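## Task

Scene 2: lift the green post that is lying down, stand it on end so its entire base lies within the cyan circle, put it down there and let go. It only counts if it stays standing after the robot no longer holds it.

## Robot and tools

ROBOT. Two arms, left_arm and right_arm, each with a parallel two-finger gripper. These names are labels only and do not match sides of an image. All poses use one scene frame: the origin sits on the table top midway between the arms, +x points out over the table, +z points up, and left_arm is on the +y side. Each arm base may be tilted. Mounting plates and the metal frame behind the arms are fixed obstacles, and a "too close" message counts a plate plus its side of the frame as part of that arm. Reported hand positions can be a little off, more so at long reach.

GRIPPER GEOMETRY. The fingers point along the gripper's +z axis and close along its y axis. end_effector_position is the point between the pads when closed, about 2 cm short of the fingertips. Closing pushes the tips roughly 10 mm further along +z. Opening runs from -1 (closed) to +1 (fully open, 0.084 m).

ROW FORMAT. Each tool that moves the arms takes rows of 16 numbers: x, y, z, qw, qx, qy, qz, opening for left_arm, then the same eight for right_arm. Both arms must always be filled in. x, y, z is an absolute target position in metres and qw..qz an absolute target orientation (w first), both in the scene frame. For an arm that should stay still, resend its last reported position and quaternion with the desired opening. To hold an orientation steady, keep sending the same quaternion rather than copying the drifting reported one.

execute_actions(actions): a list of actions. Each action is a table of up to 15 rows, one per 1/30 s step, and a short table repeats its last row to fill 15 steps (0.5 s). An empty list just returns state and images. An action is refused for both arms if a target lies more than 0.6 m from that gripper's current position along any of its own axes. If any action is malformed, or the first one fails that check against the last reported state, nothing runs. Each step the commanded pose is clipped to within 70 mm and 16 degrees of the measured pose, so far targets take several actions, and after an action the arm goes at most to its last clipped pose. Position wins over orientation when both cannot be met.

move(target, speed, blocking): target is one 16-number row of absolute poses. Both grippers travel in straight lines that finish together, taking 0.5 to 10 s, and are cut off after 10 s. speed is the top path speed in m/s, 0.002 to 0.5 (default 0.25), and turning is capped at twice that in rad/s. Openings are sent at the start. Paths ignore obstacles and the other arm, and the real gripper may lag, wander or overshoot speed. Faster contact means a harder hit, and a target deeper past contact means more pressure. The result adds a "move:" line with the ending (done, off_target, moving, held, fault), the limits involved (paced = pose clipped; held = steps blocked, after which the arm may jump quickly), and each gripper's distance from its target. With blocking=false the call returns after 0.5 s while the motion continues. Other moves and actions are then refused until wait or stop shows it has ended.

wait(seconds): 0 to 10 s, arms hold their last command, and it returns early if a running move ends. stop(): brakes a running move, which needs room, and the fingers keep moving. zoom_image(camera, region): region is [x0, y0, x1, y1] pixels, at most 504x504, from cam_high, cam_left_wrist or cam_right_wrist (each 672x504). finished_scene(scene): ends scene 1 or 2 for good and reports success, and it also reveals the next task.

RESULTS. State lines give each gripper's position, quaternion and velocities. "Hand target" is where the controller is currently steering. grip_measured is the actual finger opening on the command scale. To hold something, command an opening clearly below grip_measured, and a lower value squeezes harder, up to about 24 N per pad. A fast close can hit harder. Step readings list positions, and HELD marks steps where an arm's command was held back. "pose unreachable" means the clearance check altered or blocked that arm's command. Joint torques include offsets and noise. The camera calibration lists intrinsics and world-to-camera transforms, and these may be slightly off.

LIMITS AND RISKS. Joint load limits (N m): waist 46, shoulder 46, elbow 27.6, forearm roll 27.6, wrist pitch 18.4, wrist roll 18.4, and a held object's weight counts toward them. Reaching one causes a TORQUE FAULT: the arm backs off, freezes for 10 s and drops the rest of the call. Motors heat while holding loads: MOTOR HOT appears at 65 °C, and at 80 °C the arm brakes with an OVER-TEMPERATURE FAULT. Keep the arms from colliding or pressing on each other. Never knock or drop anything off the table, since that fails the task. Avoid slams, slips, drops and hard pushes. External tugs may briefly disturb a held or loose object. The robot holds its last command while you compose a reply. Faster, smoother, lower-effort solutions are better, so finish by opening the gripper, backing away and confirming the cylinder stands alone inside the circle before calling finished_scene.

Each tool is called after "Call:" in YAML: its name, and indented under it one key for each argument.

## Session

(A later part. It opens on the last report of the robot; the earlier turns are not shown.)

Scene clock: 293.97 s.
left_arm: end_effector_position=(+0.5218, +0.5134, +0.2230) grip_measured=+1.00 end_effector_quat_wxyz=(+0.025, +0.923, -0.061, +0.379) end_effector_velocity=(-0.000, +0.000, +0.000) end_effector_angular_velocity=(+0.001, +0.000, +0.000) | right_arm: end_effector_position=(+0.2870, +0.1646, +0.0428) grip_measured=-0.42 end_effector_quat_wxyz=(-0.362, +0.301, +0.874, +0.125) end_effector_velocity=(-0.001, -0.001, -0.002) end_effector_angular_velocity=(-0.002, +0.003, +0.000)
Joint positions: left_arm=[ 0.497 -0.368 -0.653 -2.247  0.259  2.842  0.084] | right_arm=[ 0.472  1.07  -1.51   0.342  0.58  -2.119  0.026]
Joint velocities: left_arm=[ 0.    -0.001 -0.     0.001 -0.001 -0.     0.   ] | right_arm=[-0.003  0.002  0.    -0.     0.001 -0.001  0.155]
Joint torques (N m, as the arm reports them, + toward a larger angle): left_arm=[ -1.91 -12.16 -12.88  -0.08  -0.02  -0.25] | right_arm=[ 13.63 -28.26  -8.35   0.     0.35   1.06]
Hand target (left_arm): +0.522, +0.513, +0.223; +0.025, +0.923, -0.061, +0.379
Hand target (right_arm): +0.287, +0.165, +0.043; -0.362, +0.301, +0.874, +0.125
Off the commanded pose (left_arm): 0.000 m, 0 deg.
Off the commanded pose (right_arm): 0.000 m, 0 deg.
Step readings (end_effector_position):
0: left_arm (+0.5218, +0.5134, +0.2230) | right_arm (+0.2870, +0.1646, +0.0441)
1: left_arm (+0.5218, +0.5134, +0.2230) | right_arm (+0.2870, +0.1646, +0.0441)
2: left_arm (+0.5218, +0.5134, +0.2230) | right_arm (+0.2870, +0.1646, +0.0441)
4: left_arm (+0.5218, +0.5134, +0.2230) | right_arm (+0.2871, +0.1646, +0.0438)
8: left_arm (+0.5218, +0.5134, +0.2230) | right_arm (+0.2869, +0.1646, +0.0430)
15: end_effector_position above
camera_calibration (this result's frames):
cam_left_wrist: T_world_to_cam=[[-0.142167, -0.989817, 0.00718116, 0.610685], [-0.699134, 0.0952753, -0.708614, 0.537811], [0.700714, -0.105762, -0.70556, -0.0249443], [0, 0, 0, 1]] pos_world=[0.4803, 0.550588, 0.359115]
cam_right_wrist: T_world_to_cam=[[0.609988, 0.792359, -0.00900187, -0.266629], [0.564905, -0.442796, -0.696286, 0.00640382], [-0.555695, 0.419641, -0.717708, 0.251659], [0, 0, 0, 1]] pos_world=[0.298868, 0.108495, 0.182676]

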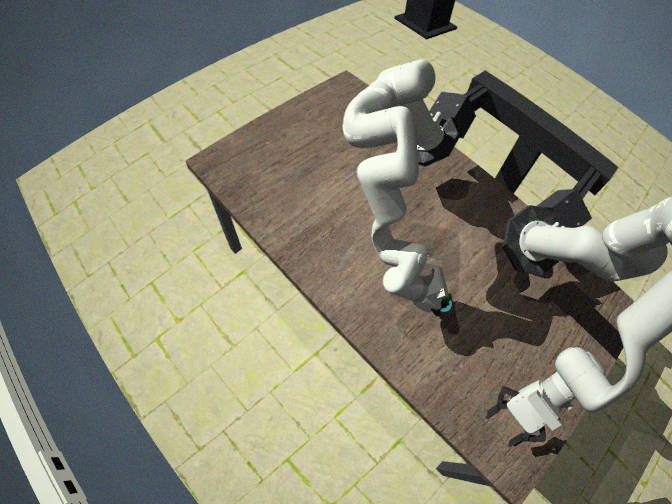

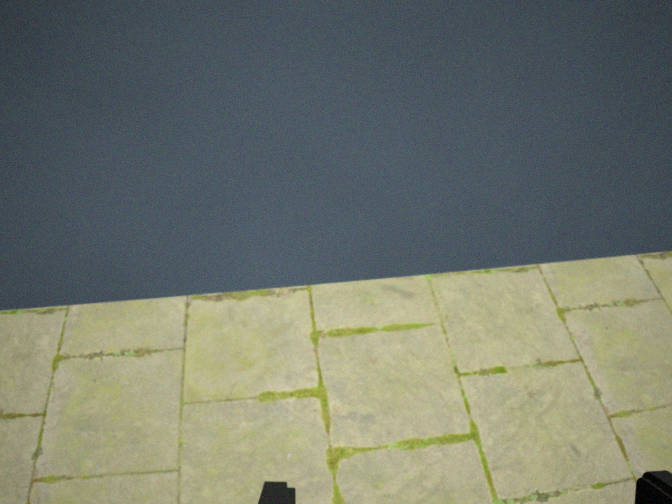

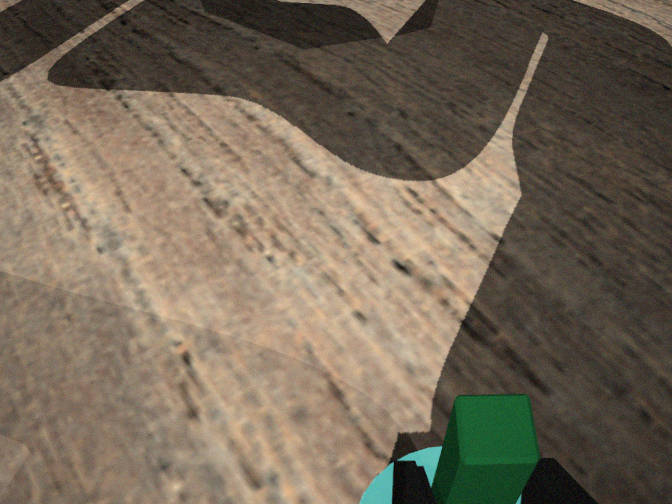

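Call:
execute_actions:
  actions:
    - [[0.5218,0.5134,0.223,0.025,0.923,-0.061,0.379,1,0.2871,0.1645,0.0429,0.3618,-0.3008,-0.8736,-0.1246,-0.1],[0.5218,0.5134,0.223,0.025,0.923,-0.061,0.379,1,0.2876,0.1641,0.0435,0.3618,-0.3008,-0.8736,-0.1246,-0.05],[0.5218,0.5134,0.223,0.025,0.923,-0.061,0.379,1,0.2887,0.1632,0.0450,0.3618,-0.3008,-0.8736,-0.1246,0.0],[0.5218,0.5134,0.223,0.025,0.923,-0.061,0.379,1,0.2906,0.1618,0.0474,0.3618,-0.3008,-0.8736,-0.1246,0.05],[0.5218,0.5134,0.223,0.025,0.923,-0.061,0.379,1,0.2932,0.1598,0.0507,0.3618,-0.3008,-0.8736,-0.1246,0.1],[0.5218,0.5134,0.223,0.025,0.923,-0.061,0.379,1,0.2962,0.1574,0.0546,0.3618,-0.3008,-0.8736,-0.1246,0.15],[0.5218,0.5134,0.223,0.025,0.923,-0.061,0.379,1,0.2995,0.1548,0.0588,0.3618,-0.3008,-0.8736,-0.1246,0.2],[0.5218,0.5134,0.223,0.025,0.923,-0.061,0.379,1,0.3028,0.1522,0.0630,0.3618,-0.3008,-0.8736,-0.1246,0.25],[0.5218,0.5134,0.223,0.025,0.923,-0.061,0.379,1,0.3058,0.1498,0.0669,0.3618,-0.3008,-0.8736,-0.1246,0.3],[0.5218,0.5134,0.223,0.025,0.923,-0.061,0.379,1,0.3084,0.1478,0.0702,0.3618,-0.3008,-0.8736,-0.1246,0.3],[0.5218,0.5134,0.223,0.025,0.923,-0.061,0.379,1,0.3103,0.1464,0.0726,0.3618,-0.3008,-0.8736,-0.1246,0.3],[0.5218,0.5134,0.223,0.025,0.923,-0.061,0.379,1,0.3114,0.1455,0.0741,0.3618,-0.3008,-0.8736,-0.1246,0.3],[0.5218,0.5134,0.223,0.025,0.923,-0.061,0.379,1,0.3119,0.1451,0.0747,0.3618,-0.3008,-0.8736,-0.1246,0.3],[0.5218,0.5134,0.223,0.025,0.923,-0.061,0.379,1,0.312,0.145,0.0748,0.3618,-0.3008,-0.8736,-0.1246,0.3]]

Scene clock: 300.07 s.
left_arm: end_effector_position=(+0.5218, +0.5134, +0.2230) grip_measured=+1.00 end_effector_quat_wxyz=(+0.025, +0.923, -0.061, +0.379) end_effector_velocity=(-0.000, -0.000, -0.000) end_effector_angular_velocity=(-0.001, +0.001, -0.000) | right_arm: end_effector_position=(+0.3096, +0.1493, +0.0694) grip_measured=+0.29 end_effector_quat_wxyz=(-0.361, +0.301, +0.874, +0.126) end_effector_velocity=(+0.054, -0.036, +0.065) end_effector_angular_velocity=(+0.008, -0.013, -0.010)
Joint positions: left_arm=[ 0.497 -0.368 -0.653 -2.247  0.259  2.842  0.084] | right_arm=[ 0.456  0.978 -1.47   0.314  0.628 -2.103  0.056]
Joint velocities: left_arm=[-0.     0.001  0.    -0.     0.    -0.    -0.   ] | right_arm=[-0.035 -0.219  0.088 -0.058  0.112  0.033  0.003]
Joint torques (N m, as the arm reports them, + toward a larger angle): left_arm=[ -2.16 -12.15 -12.94  -0.06  -0.14  -0.28] | right_arm=[ 13.73 -24.09  -7.55   0.16   0.34   0.99]
Hand target (left_arm): +0.522, +0.513, +0.223; +0.025, +0.923, -0.061, +0.379
Hand target (right_arm): +0.312, +0.145, +0.075; -0.362, +0.301, +0.874, +0.125
Off the commanded pose (left_arm): 0.000 m, 0 deg.
Off the commanded pose (right_arm): 0.007 m, 0 deg.
Step readings (end_effector_position):
0: left_arm (+0.5218, +0.5134, +0.2230) | right_arm (+0.2870, +0.1646, +0.0428)
1: left_arm (+0.5218, +0.5134, +0.2230) | right_arm (+0.2870, +0.1646, +0.0428)
2: left_arm (+0.5218, +0.5134, +0.2230) | right_arm (+0.2870, +0.1646, +0.0428)
4: left_arm (+0.5218, +0.5134, +0.2230) | right_arm (+0.2871, +0.1643, +0.0431)
8: left_arm (+0.5218, +0.5134, +0.2230) | right_arm (+0.2905, +0.1609, +0.0481)
15: end_effector_position above
camera_calibration (this result's frames):
cam_left_wrist: T_world_to_cam=[[-0.142167, -0.989817, 0.00718127, 0.610685], [-0.699134, 0.0952753, -0.708614, 0.537811], [0.700714, -0.105762, -0.70556, -0.0249442], [0, 0, 0, 1]] pos_world=[0.4803, 0.550588, 0.359115]
cam_right_wrist: T_world_to_cam=[[0.611817, 0.790974, -0.00626762, -0.268601], [0.565707, -0.443084, -0.695451, 0.00510166], [-0.552861, 0.421943, -0.718547, 0.288588], [0, 0, 0, 1]] pos_world=[0.320998, 0.0929492, 0.209229]

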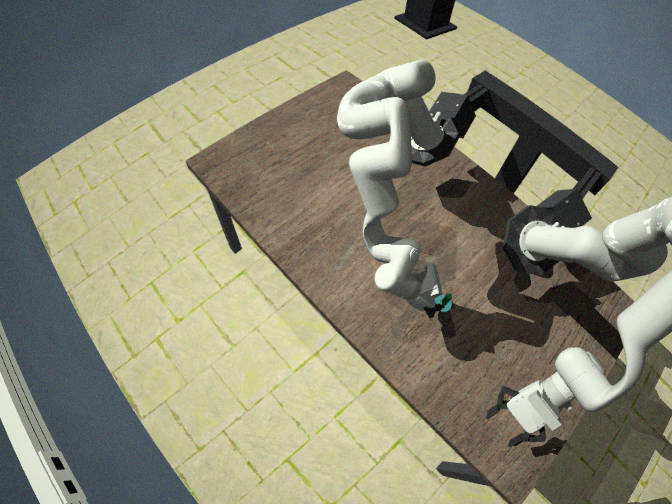

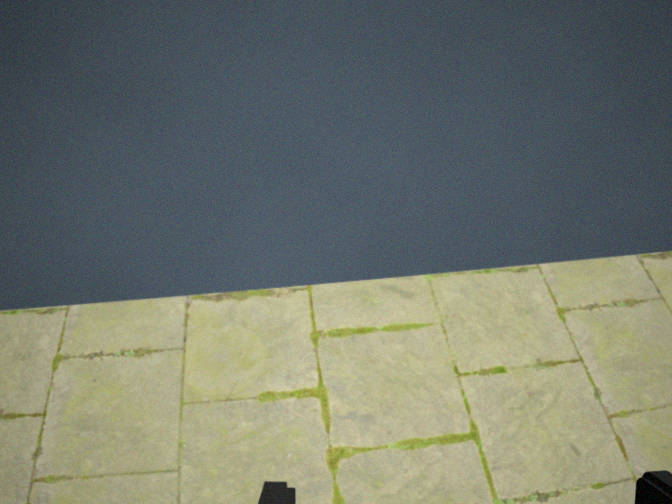

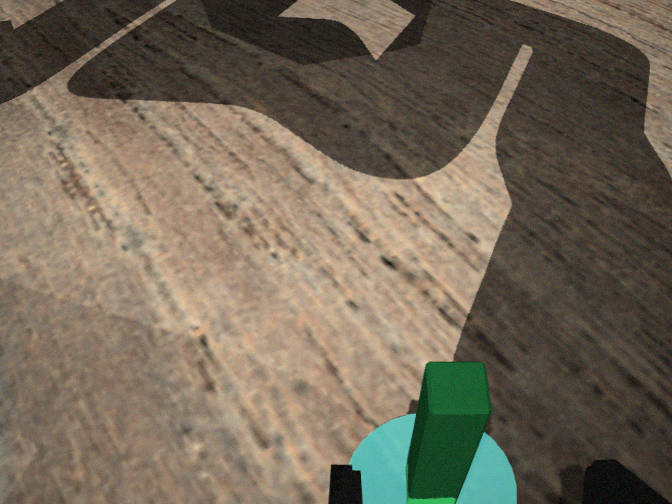

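The post is standing upright near the centre of the circle, and the gripper is clear.

Call:
finished_scene:
  scene: 2

The scene is finished: the task was done.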